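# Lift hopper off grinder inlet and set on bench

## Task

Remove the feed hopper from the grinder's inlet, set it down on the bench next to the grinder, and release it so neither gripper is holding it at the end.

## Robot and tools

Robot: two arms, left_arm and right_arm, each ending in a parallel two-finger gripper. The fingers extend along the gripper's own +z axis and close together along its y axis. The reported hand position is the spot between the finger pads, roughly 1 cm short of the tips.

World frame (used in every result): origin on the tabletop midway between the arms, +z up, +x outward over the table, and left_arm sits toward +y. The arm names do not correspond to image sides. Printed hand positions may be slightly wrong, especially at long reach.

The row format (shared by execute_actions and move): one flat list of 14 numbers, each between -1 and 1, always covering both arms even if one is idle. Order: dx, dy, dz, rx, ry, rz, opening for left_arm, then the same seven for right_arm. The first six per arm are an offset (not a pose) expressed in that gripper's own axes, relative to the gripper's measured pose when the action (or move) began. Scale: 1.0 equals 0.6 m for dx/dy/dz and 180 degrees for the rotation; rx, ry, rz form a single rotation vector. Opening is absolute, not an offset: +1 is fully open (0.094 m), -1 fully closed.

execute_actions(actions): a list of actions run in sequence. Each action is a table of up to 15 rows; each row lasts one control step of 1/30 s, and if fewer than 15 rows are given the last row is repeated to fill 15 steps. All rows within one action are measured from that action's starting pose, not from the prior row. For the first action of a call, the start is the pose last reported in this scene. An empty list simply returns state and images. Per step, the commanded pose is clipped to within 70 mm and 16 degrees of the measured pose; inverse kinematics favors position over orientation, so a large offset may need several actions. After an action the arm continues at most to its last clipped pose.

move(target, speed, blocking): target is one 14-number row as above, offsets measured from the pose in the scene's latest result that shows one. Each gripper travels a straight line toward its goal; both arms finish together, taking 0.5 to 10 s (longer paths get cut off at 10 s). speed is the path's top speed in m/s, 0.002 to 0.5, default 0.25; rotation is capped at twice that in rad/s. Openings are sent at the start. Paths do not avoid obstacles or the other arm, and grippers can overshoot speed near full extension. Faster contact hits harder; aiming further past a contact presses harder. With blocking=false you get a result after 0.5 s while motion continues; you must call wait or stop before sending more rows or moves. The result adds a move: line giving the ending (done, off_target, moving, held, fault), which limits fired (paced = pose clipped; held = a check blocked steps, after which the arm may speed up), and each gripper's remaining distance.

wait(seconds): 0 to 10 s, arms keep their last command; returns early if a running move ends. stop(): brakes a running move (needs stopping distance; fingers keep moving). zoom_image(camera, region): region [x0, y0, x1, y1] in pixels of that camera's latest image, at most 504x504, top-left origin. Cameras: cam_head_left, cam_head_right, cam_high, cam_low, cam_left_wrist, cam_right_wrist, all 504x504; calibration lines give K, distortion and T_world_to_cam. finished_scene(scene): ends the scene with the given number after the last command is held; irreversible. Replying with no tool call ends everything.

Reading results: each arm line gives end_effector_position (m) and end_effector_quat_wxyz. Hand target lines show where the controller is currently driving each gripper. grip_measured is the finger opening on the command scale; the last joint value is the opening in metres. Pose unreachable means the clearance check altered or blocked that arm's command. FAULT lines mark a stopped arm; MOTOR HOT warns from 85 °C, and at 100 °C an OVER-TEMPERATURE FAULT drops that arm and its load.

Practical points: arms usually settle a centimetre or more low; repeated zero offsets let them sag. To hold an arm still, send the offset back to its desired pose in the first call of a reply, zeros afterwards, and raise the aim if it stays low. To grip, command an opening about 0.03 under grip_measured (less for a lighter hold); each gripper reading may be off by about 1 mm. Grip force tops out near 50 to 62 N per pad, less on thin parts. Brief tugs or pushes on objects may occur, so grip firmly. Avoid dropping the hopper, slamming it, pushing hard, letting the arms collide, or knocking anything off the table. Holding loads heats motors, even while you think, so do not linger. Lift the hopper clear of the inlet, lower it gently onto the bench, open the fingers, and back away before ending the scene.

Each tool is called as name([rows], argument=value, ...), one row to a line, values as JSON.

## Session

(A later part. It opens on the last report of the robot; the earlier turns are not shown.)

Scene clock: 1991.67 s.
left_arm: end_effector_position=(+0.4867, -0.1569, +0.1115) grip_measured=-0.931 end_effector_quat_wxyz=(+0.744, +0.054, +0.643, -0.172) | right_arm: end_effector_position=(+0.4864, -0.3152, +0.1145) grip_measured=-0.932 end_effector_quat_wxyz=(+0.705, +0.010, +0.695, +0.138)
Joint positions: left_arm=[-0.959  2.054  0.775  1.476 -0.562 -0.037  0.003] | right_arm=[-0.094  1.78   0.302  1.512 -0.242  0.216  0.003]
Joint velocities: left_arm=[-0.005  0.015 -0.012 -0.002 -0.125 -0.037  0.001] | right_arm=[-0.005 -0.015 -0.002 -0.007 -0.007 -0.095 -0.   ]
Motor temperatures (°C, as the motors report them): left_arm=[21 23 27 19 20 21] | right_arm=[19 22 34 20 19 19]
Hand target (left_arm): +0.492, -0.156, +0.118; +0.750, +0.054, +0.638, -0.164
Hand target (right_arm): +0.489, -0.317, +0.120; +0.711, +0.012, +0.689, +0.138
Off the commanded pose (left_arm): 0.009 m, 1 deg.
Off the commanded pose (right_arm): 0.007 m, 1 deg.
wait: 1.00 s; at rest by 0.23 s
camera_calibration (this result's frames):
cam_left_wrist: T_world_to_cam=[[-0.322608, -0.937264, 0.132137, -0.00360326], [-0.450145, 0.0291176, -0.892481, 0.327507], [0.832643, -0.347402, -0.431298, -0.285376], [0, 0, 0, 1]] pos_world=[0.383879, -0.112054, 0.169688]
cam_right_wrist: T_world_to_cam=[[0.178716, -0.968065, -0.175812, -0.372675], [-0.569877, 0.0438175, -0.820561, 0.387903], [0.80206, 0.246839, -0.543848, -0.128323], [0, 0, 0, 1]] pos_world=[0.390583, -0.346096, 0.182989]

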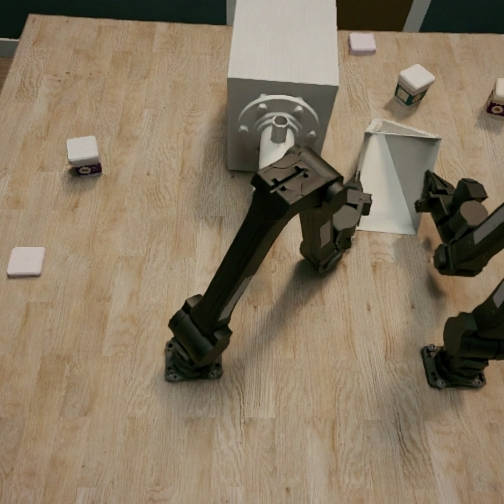

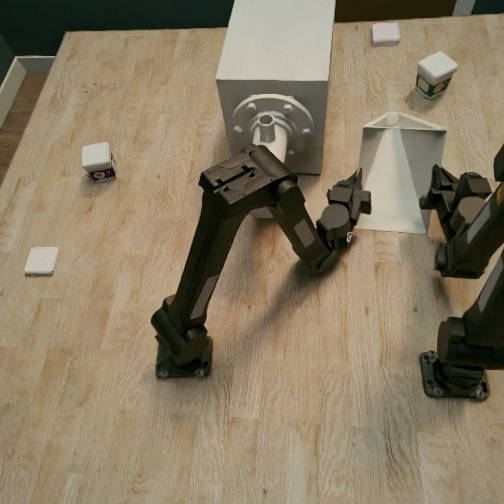

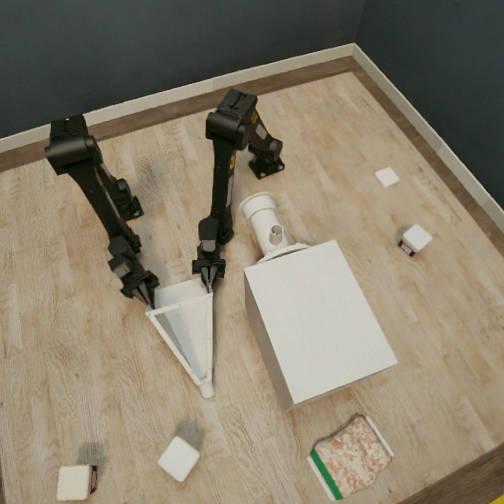

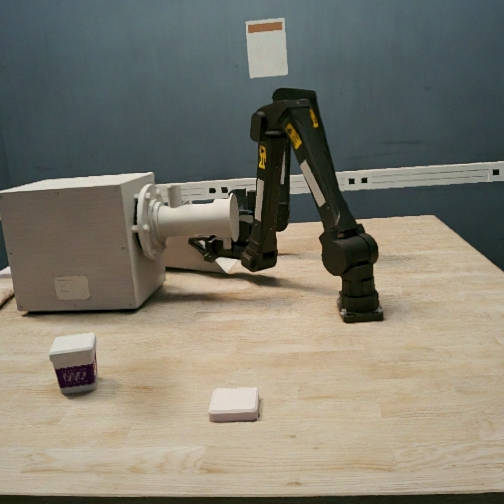

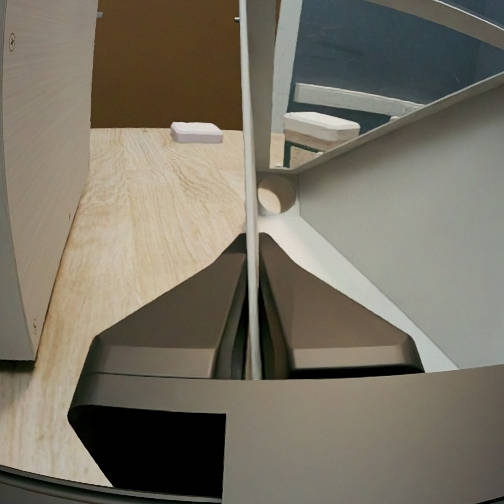

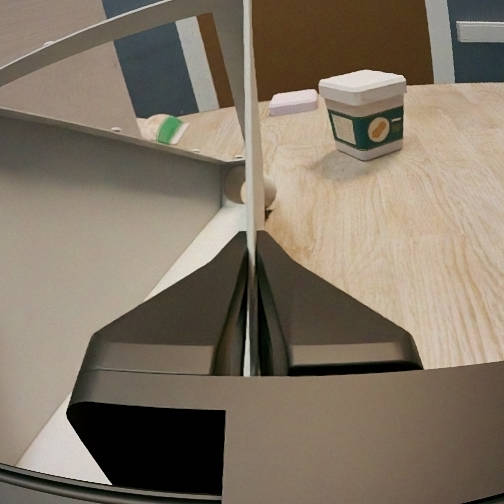

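execute_actions([
  [[-0.0100,0.0030,0.0090,-0.003,-0.003,0.006,-0.90,-0.0100,0.0002,0.0040,-0.002,-0.005,0.0,-0.90],[-0.0100,0.0030,0.0090,-0.003,-0.003,0.006,-0.86,-0.0100,0.0002,0.0040,-0.002,-0.005,0.0,-0.86],[-0.0100,0.0030,0.0090,-0.003,-0.003,0.006,-0.82,-0.0100,0.0002,0.0040,-0.002,-0.005,0.0,-0.82],[-0.0100,0.0030,0.0090,-0.003,-0.003,0.006,-0.78,-0.0100,0.0002,0.0040,-0.002,-0.005,0.0,-0.78],[-0.0100,0.0030,0.0090,-0.003,-0.003,0.006,-0.74,-0.0100,0.0002,0.0040,-0.002,-0.005,0.0,-0.74],[-0.0100,0.0030,0.0090,-0.003,-0.003,0.006,-0.70,-0.0100,0.0002,0.0040,-0.002,-0.005,0.0,-0.70],[-0.0100,0.0030,0.0090,-0.003,-0.003,0.006,-0.66,-0.0100,0.0002,0.0040,-0.002,-0.005,0.0,-0.66],[-0.0100,0.0030,0.0090,-0.003,-0.003,0.006,-0.62,-0.0100,0.0002,0.0040,-0.002,-0.005,0.0,-0.62],[-0.0100,0.0030,0.0090,-0.003,-0.003,0.006,-0.60,-0.0100,0.0002,0.0040,-0.002,-0.005,0.0,-0.60]],
])

wait(seconds=1)

zoom_image(camera="cam_head_right", region=[300, 90, 504, 290])

zoom_image(camera="cam_high", region=[90, 230, 290, 430])

Scene clock: 2029.10 s.
left_arm: end_effector_position=(+0.4869, -0.1567, +0.1111) grip_measured=-0.603 end_effector_quat_wxyz=(+0.745, +0.057, +0.644, -0.167) | right_arm: end_effector_position=(+0.4863, -0.3145, +0.1148) grip_measured=-0.602 end_effector_quat_wxyz=(+0.705, +0.009, +0.695, +0.140)
Joint positions: left_arm=[-0.959  2.054  0.775  1.474 -0.563 -0.026  0.019] | right_arm=[-0.094  1.779  0.302  1.512 -0.245  0.216  0.019]
Joint velocities: left_arm=[-0.015 -0.005 -0.007 -0.002  0.037 -0.022 -0.002] | right_arm=[-0.005  0.005  0.007  0.007 -0.081  0.066 -0.001]
Motor temperatures (°C, as the motors report them): left_arm=[21 24 26 19 19 20] | right_arm=[19 22 33 20 19 19]
Hand target (left_arm): +0.492, -0.156, +0.118; +0.749, +0.056, +0.640, -0.162
Hand target (right_arm): +0.489, -0.316, +0.121; +0.711, +0.009, +0.689, +0.140
Off the commanded pose (left_arm): 0.009 m, 1 deg.
Off the commanded pose (right_arm): 0.006 m, 1 deg.
camera_calibration (this result's frames):
cam_left_wrist: T_world_to_cam=[[-0.320174, -0.939566, 0.12126, -0.00373234], [-0.448709, 0.0376707, -0.892884, 0.327857], [0.834356, -0.340288, -0.433653, -0.285072], [0, 0, 0, 1]] pos_world=[0.383769, -0.112864, 0.169568]
cam_right_wrist: T_world_to_cam=[[0.182538, -0.967408, -0.175504, -0.373664], [-0.569422, 0.0415, -0.820997, 0.387174], [0.801523, 0.249799, -0.543288, -0.127097], [0, 0, 0, 1]] pos_world=[0.390544, -0.345805, 0.183239]

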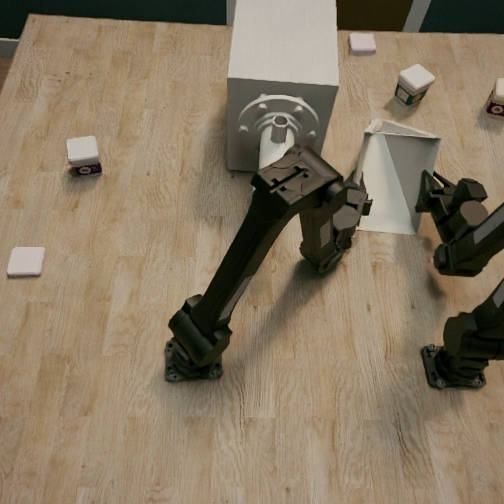

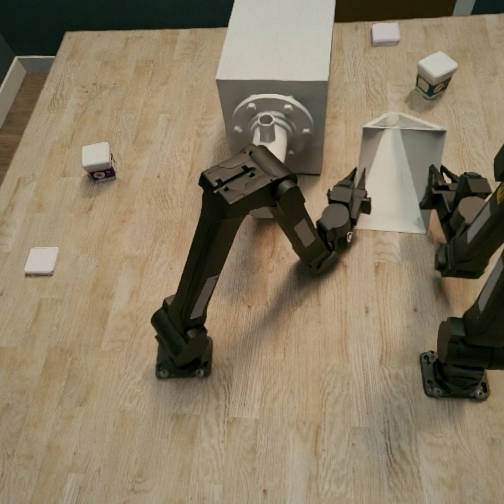

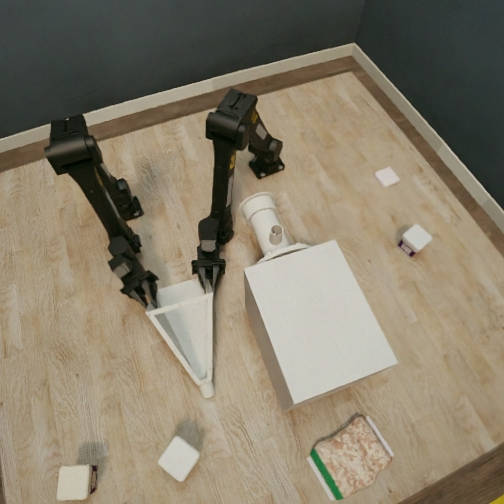

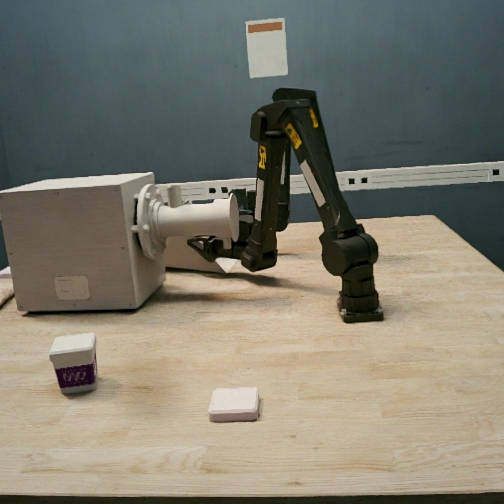

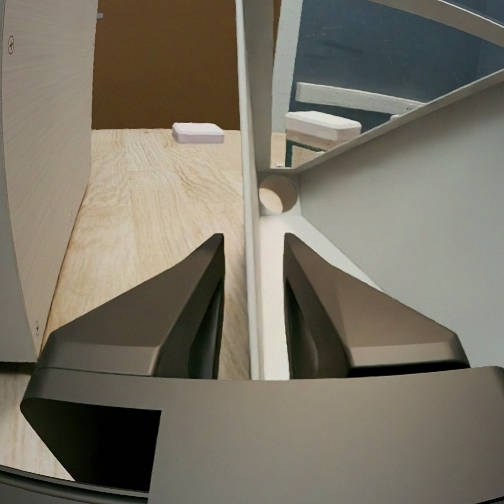

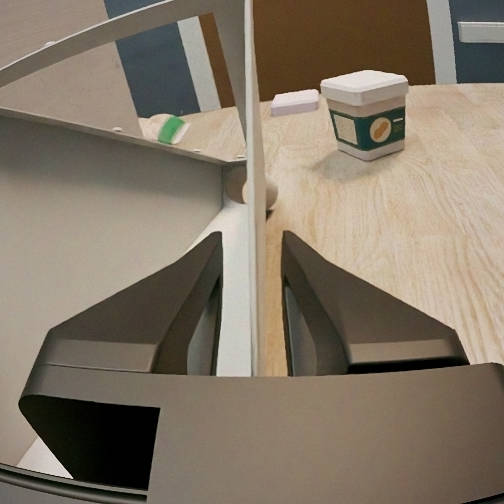

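Scene clock: 2030.10 s.
left_arm: end_effector_position=(+0.4869, -0.1567, +0.1111) grip_measured=-0.603 end_effector_quat_wxyz=(+0.745, +0.057, +0.644, -0.167) | right_arm: end_effector_position=(+0.4863, -0.3145, +0.1148) grip_measured=-0.602 end_effector_quat_wxyz=(+0.705, +0.009, +0.695, +0.140)
Joint positions: left_arm=[-0.959  2.054  0.775  1.474 -0.563 -0.026  0.019] | right_arm=[-0.094  1.779  0.302  1.512 -0.245  0.216  0.019]
Joint velocities: left_arm=[-0.015 -0.005  0.017  0.012  0.066 -0.11   0.   ] | right_arm=[-0.005 -0.024  0.002  0.007 -0.007 -0.022 -0.   ]
Motor temperatures (°C, as the motors report them): left_arm=[21 24 26 19 19 20] | right_arm=[19 22 33 20 19 19]
Hand target (left_arm): +0.492, -0.156, +0.118; +0.749, +0.056, +0.640, -0.162
Hand target (right_arm): +0.489, -0.316, +0.121; +0.711, +0.009, +0.689, +0.140
Off the commanded pose (left_arm): 0.009 m, 1 deg.
Off the commanded pose (right_arm): 0.006 m, 1 deg.
wait: 1.00 s; at rest by 0.17 s
camera_calibration (this result's frames):
cam_left_wrist: T_world_to_cam=[[-0.320129, -0.93963, 0.120886, -0.00372276], [-0.448609, 0.0379625, -0.892922, 0.327858], [0.834427, -0.34008, -0.433679, -0.285071], [0, 0, 0, 1]] pos_world=[0.383759, -0.112892, 0.169572]
cam_right_wrist: T_world_to_cam=[[0.182538, -0.967408, -0.175504, -0.373664], [-0.569422, 0.0415, -0.820997, 0.387174], [0.801523, 0.249799, -0.543288, -0.127097], [0, 0, 0, 1]] pos_world=[0.390544, -0.345805, 0.183239]

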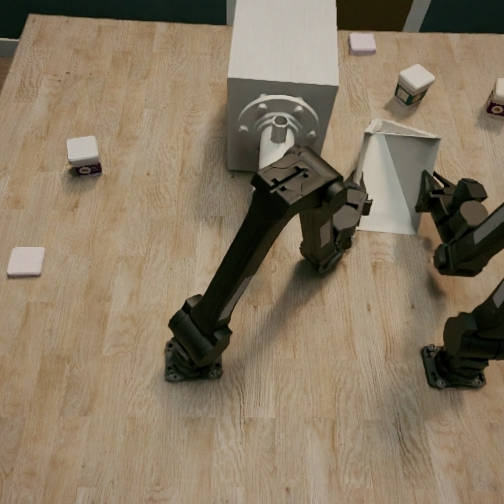

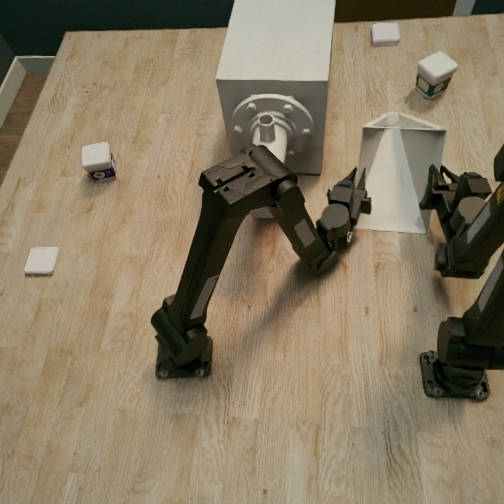

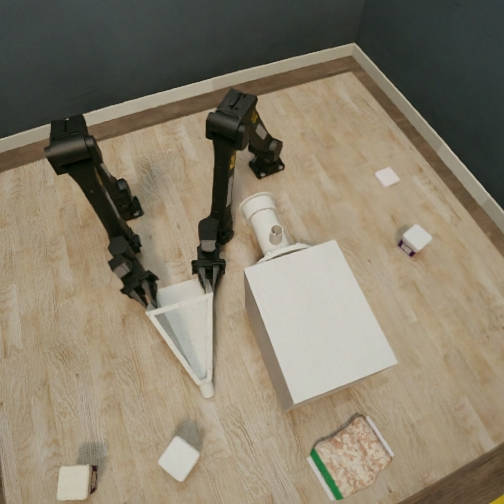

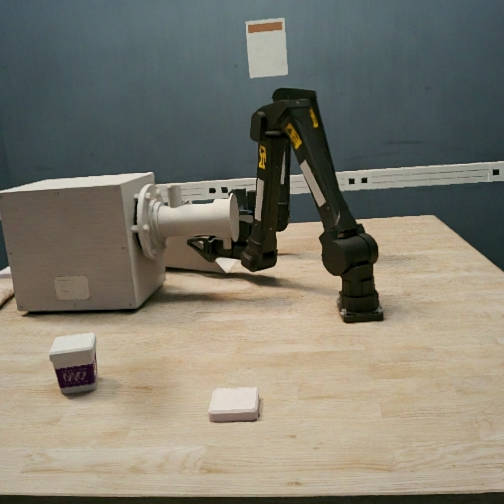

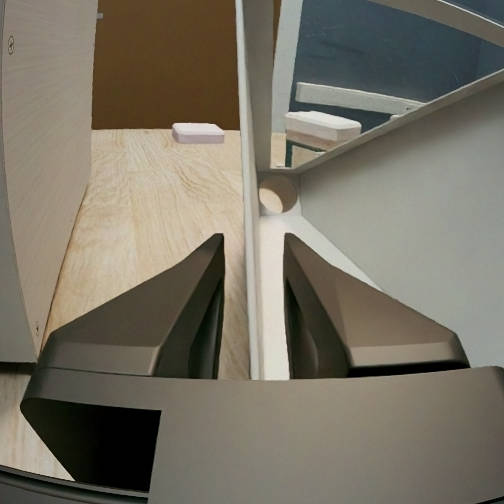

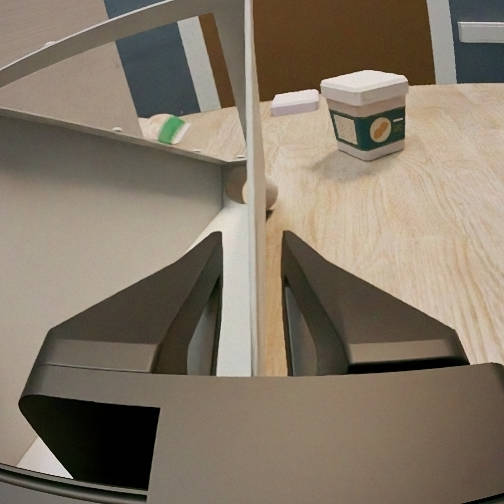

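Region (300, 90, 504, 290) of cam_head_right's 504x504 image, scaled by 2.471, with more detail than that image has; it fills the top 494 rows of this view, and the rest is white.

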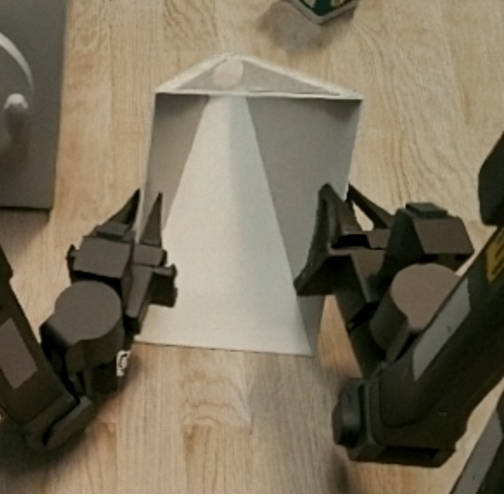

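Region (90, 230, 290, 430) of cam_high's 504x504 image, scaled by 2.520, with more detail than that image has.

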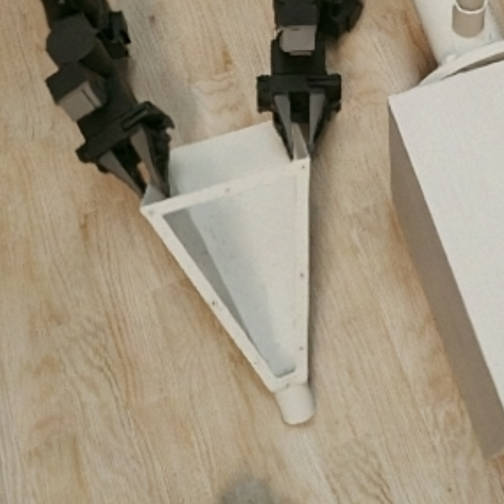

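move(target=[-0.0463,-0.0196,-0.0675,0,0,0,-0.4,-0.0673,0.0150,-0.0654,0,0,0,-0.4], speed=0.05)

zoom_image(camera="cam_head_right", region=[300, 90, 504, 290])

Scene clock: 2066.33 s.
left_arm: end_effector_position=(+0.4465, -0.1468, +0.1171) grip_measured=-0.403 end_effector_quat_wxyz=(+0.736, +0.060, +0.655, -0.159) | right_arm: end_effector_position=(+0.4474, -0.3178, +0.1572) grip_measured=-0.402 end_effector_quat_wxyz=(+0.708, +0.004, +0.691, +0.142)
Joint positions: left_arm=[-1.023  1.982  0.675  1.474 -0.636 -0.021  0.028] | right_arm=[-0.123  1.488  0.199  1.335 -0.283  0.216  0.028]
Joint velocities: left_arm=[ 0.005  0.015 -0.007  0.007 -0.051 -0.051  0.001] | right_arm=[-0.005 -0.015 -0.012 -0.017  0.007  0.037 -0.001]
Motor temperatures (°C, as the motors report them): left_arm=[20 24 25 19 19 20] | right_arm=[19 22 33 20 19 19]
Hand target (left_arm): +0.442, -0.151, +0.132; +0.744, +0.057, +0.644, -0.167
Hand target (right_arm): +0.446, -0.322, +0.155; +0.705, +0.009, +0.695, +0.140
Off the commanded pose (left_arm): 0.017 m, 2 deg.
Off the commanded pose (right_arm): 0.005 m, 1 deg.
move: off_target (left_arm)
camera_calibration (this result's frames):
cam_left_wrist: T_world_to_cam=[[-0.309611, -0.94434, 0.111194, -0.0122775], [-0.472118, 0.0511639, -0.880049, 0.325676], [0.825376, -0.324969, -0.461681, -0.23592], [0, 0, 0, 1]] pos_world=[0.344679, -0.104924, 0.179057]
cam_right_wrist: T_world_to_cam=[[0.192147, -0.966319, -0.171193, -0.366884], [-0.560734, 0.0350578, -0.827254, 0.395067], [0.805393, 0.254948, -0.535111, -0.0734435], [0, 0, 0, 1]] pos_world=[0.351174, -0.349653, 0.224712]

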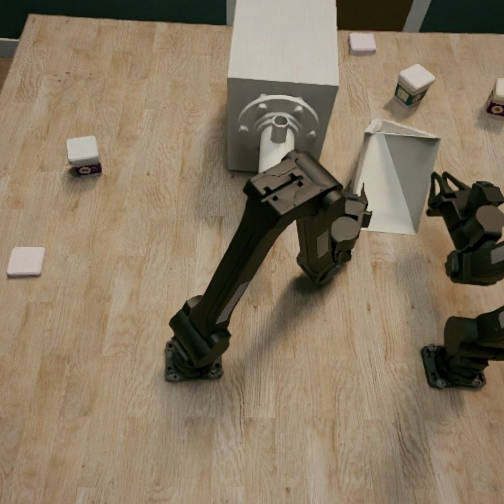

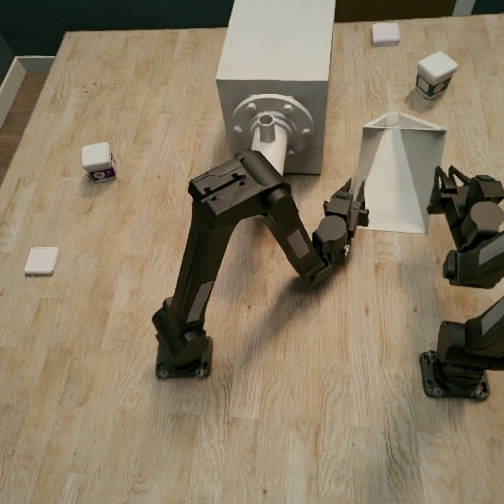

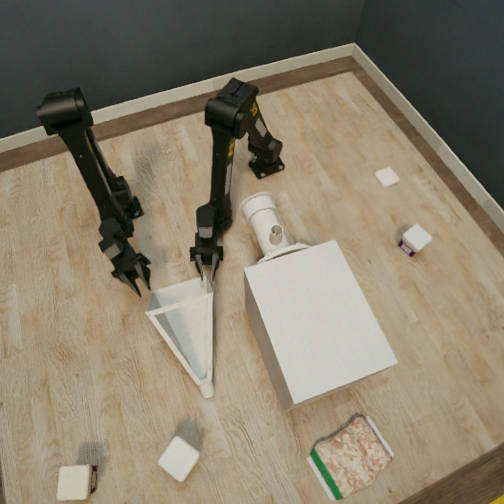

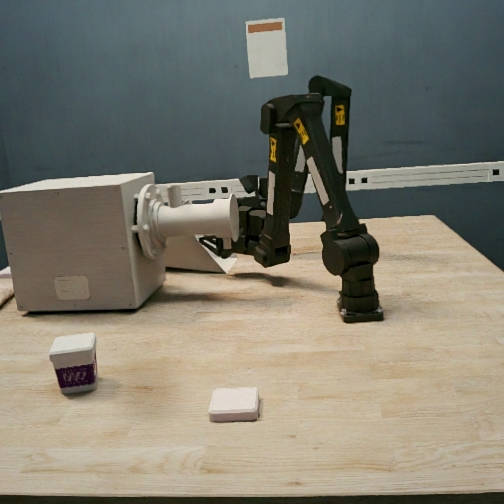

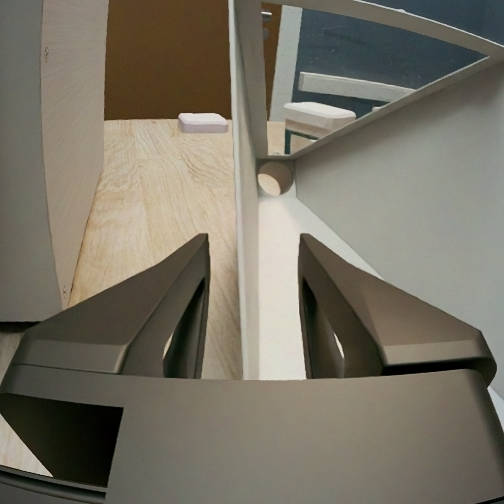

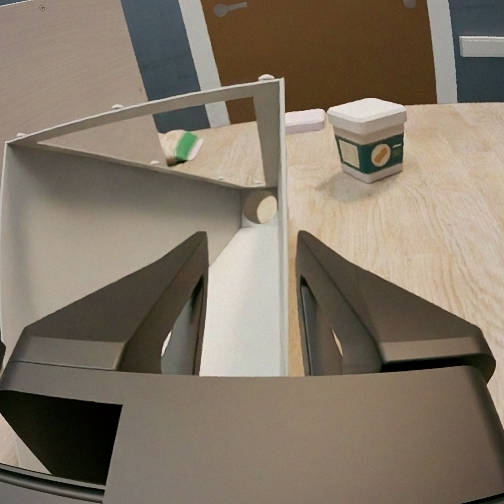

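Region (300, 90, 504, 290) of cam_head_right's 504x504 image, scaled by 2.471, with more detail than that image has; it fills the top 494 rows of this view, and the rest is white.

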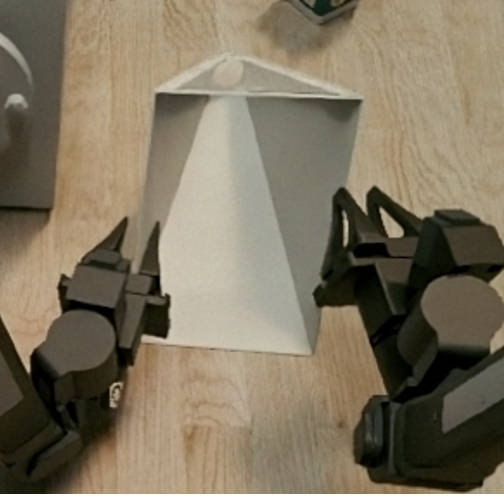

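move(target=[-0.0957,-0.0203,-0.0369,0,0,0,-0.4,-0.0504,0.0102,-0.0317,0,0,0,-0.4], speed=0.08)

zoom_image(camera="cam_high", region=[60, 200, 320, 460])

zoom_image(camera="cam_low", region=[130, 170, 330, 310])

Scene clock: 2092.50 s.
left_arm: end_effector_position=(+0.4208, -0.1389, +0.1649) grip_measured=-0.403 end_effector_quat_wxyz=(+0.734, +0.055, +0.658, -0.157) | right_arm: end_effector_position=(+0.4285, -0.3182, +0.1906) grip_measured=-0.402 end_effector_quat_wxyz=(+0.712, -0.000, +0.687, +0.144)
Joint positions: left_arm=[-1.069  1.792  0.607  1.351 -0.69  -0.021  0.028] | right_arm=[-0.139  1.229  0.17   1.116 -0.307  0.216  0.028]
Joint velocities: left_arm=[-0.005  0.005 -0.002 -0.012 -0.037 -0.037  0.   ] | right_arm=[-0.015 -0.024 -0.007 -0.017 -0.066  0.037 -0.001]
Motor temperatures (°C, as the motors report them): left_arm=[21 24 25 19 19 20] | right_arm=[19 22 33 20 19 19]
Hand target (left_arm): +0.416, -0.143, +0.172; +0.736, +0.060, +0.655, -0.159
Hand target (right_arm): +0.427, -0.322, +0.187; +0.708, +0.005, +0.691, +0.142
Off the commanded pose (left_arm): 0.009 m, 1 deg.
Off the commanded pose (right_arm): 0.005 m, 1 deg.
move: done
camera_calibration (this result's frames):
cam_left_wrist: T_world_to_cam=[[-0.300661, -0.946554, 0.116782, -0.0231098], [-0.479919, 0.0443388, -0.876192, 0.356915], [0.824185, -0.319483, -0.4676, -0.187777], [0, 0, 0, 1]] pos_world=[0.319105, -0.0976913, 0.22762]
cam_right_wrist: T_world_to_cam=[[0.201819, -0.965154, -0.166573, -0.362656], [-0.551318, 0.0286202, -0.833804, 0.407255], [0.809517, 0.260113, -0.526331, -0.0420594], [0, 0, 0, 1]] pos_world=[0.331766, -0.350734, 0.257025]

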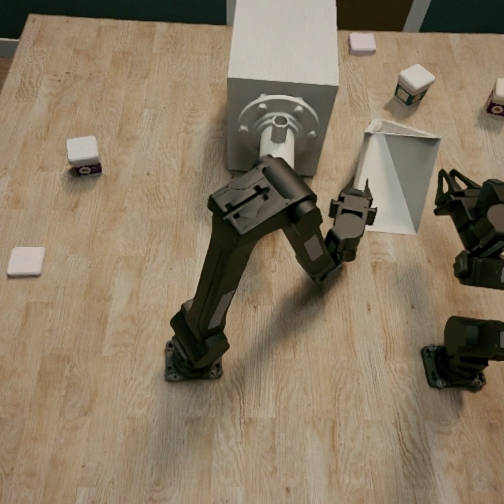

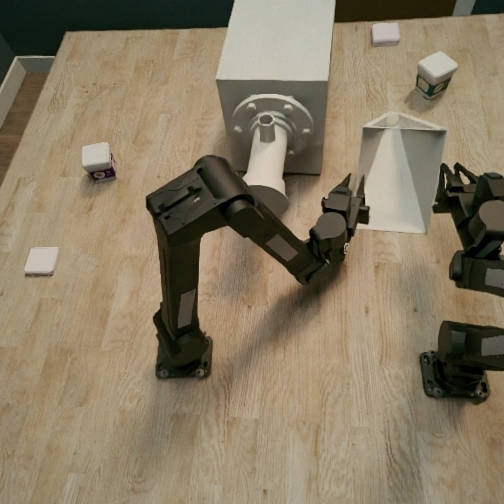

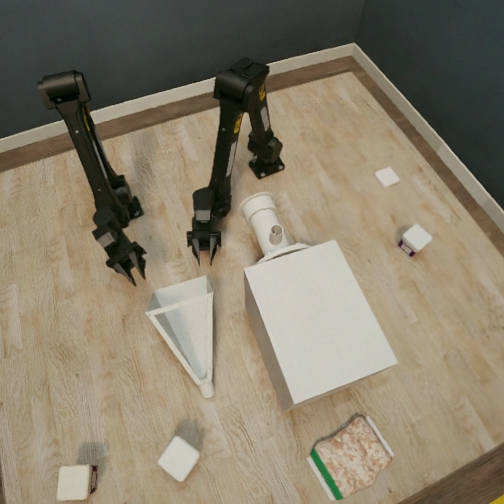

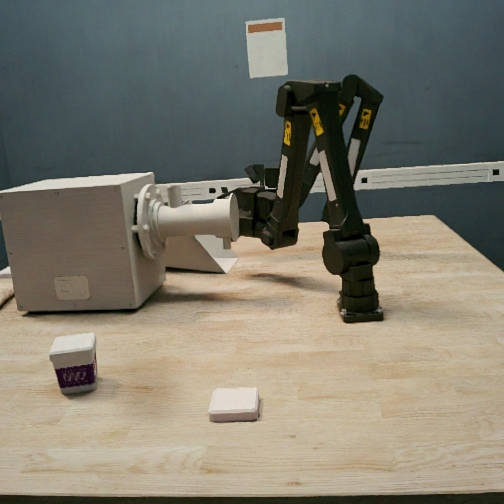

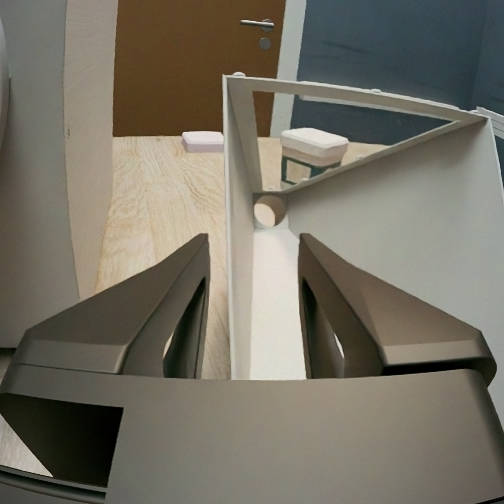

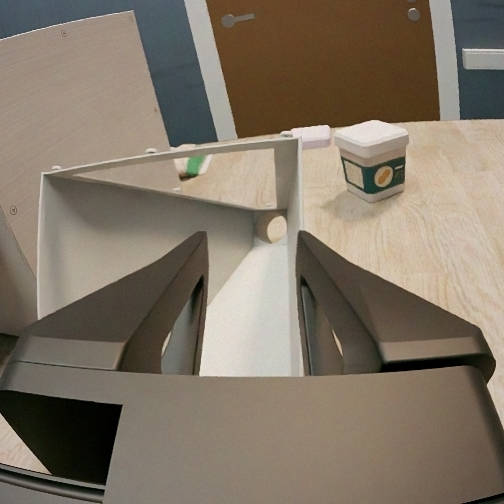

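Region (60, 200, 320, 460) of cam_high's 504x504 image, scaled by 1.938, with more detail than that image has.

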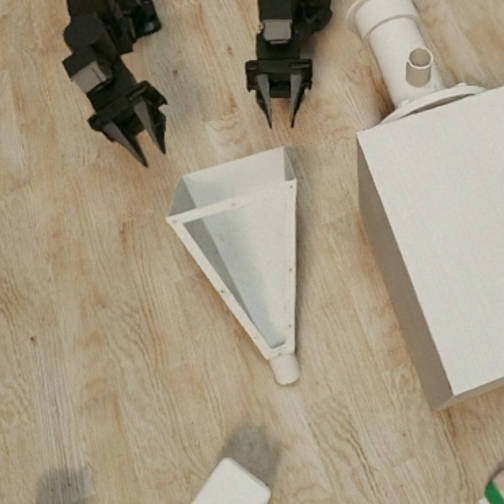

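Region (130, 170, 330, 310) of cam_low's 504x504 image, scaled by 2.520, with more detail than that image has; it fills the top 353 rows of this view, and the rest is white.

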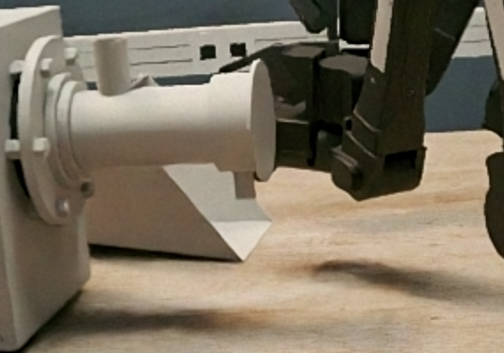

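The hopper is resting on the bench beside the grinder, and both grippers are open and clear of it.

finished_scene(scene=2)

The scene is finished: the task was done.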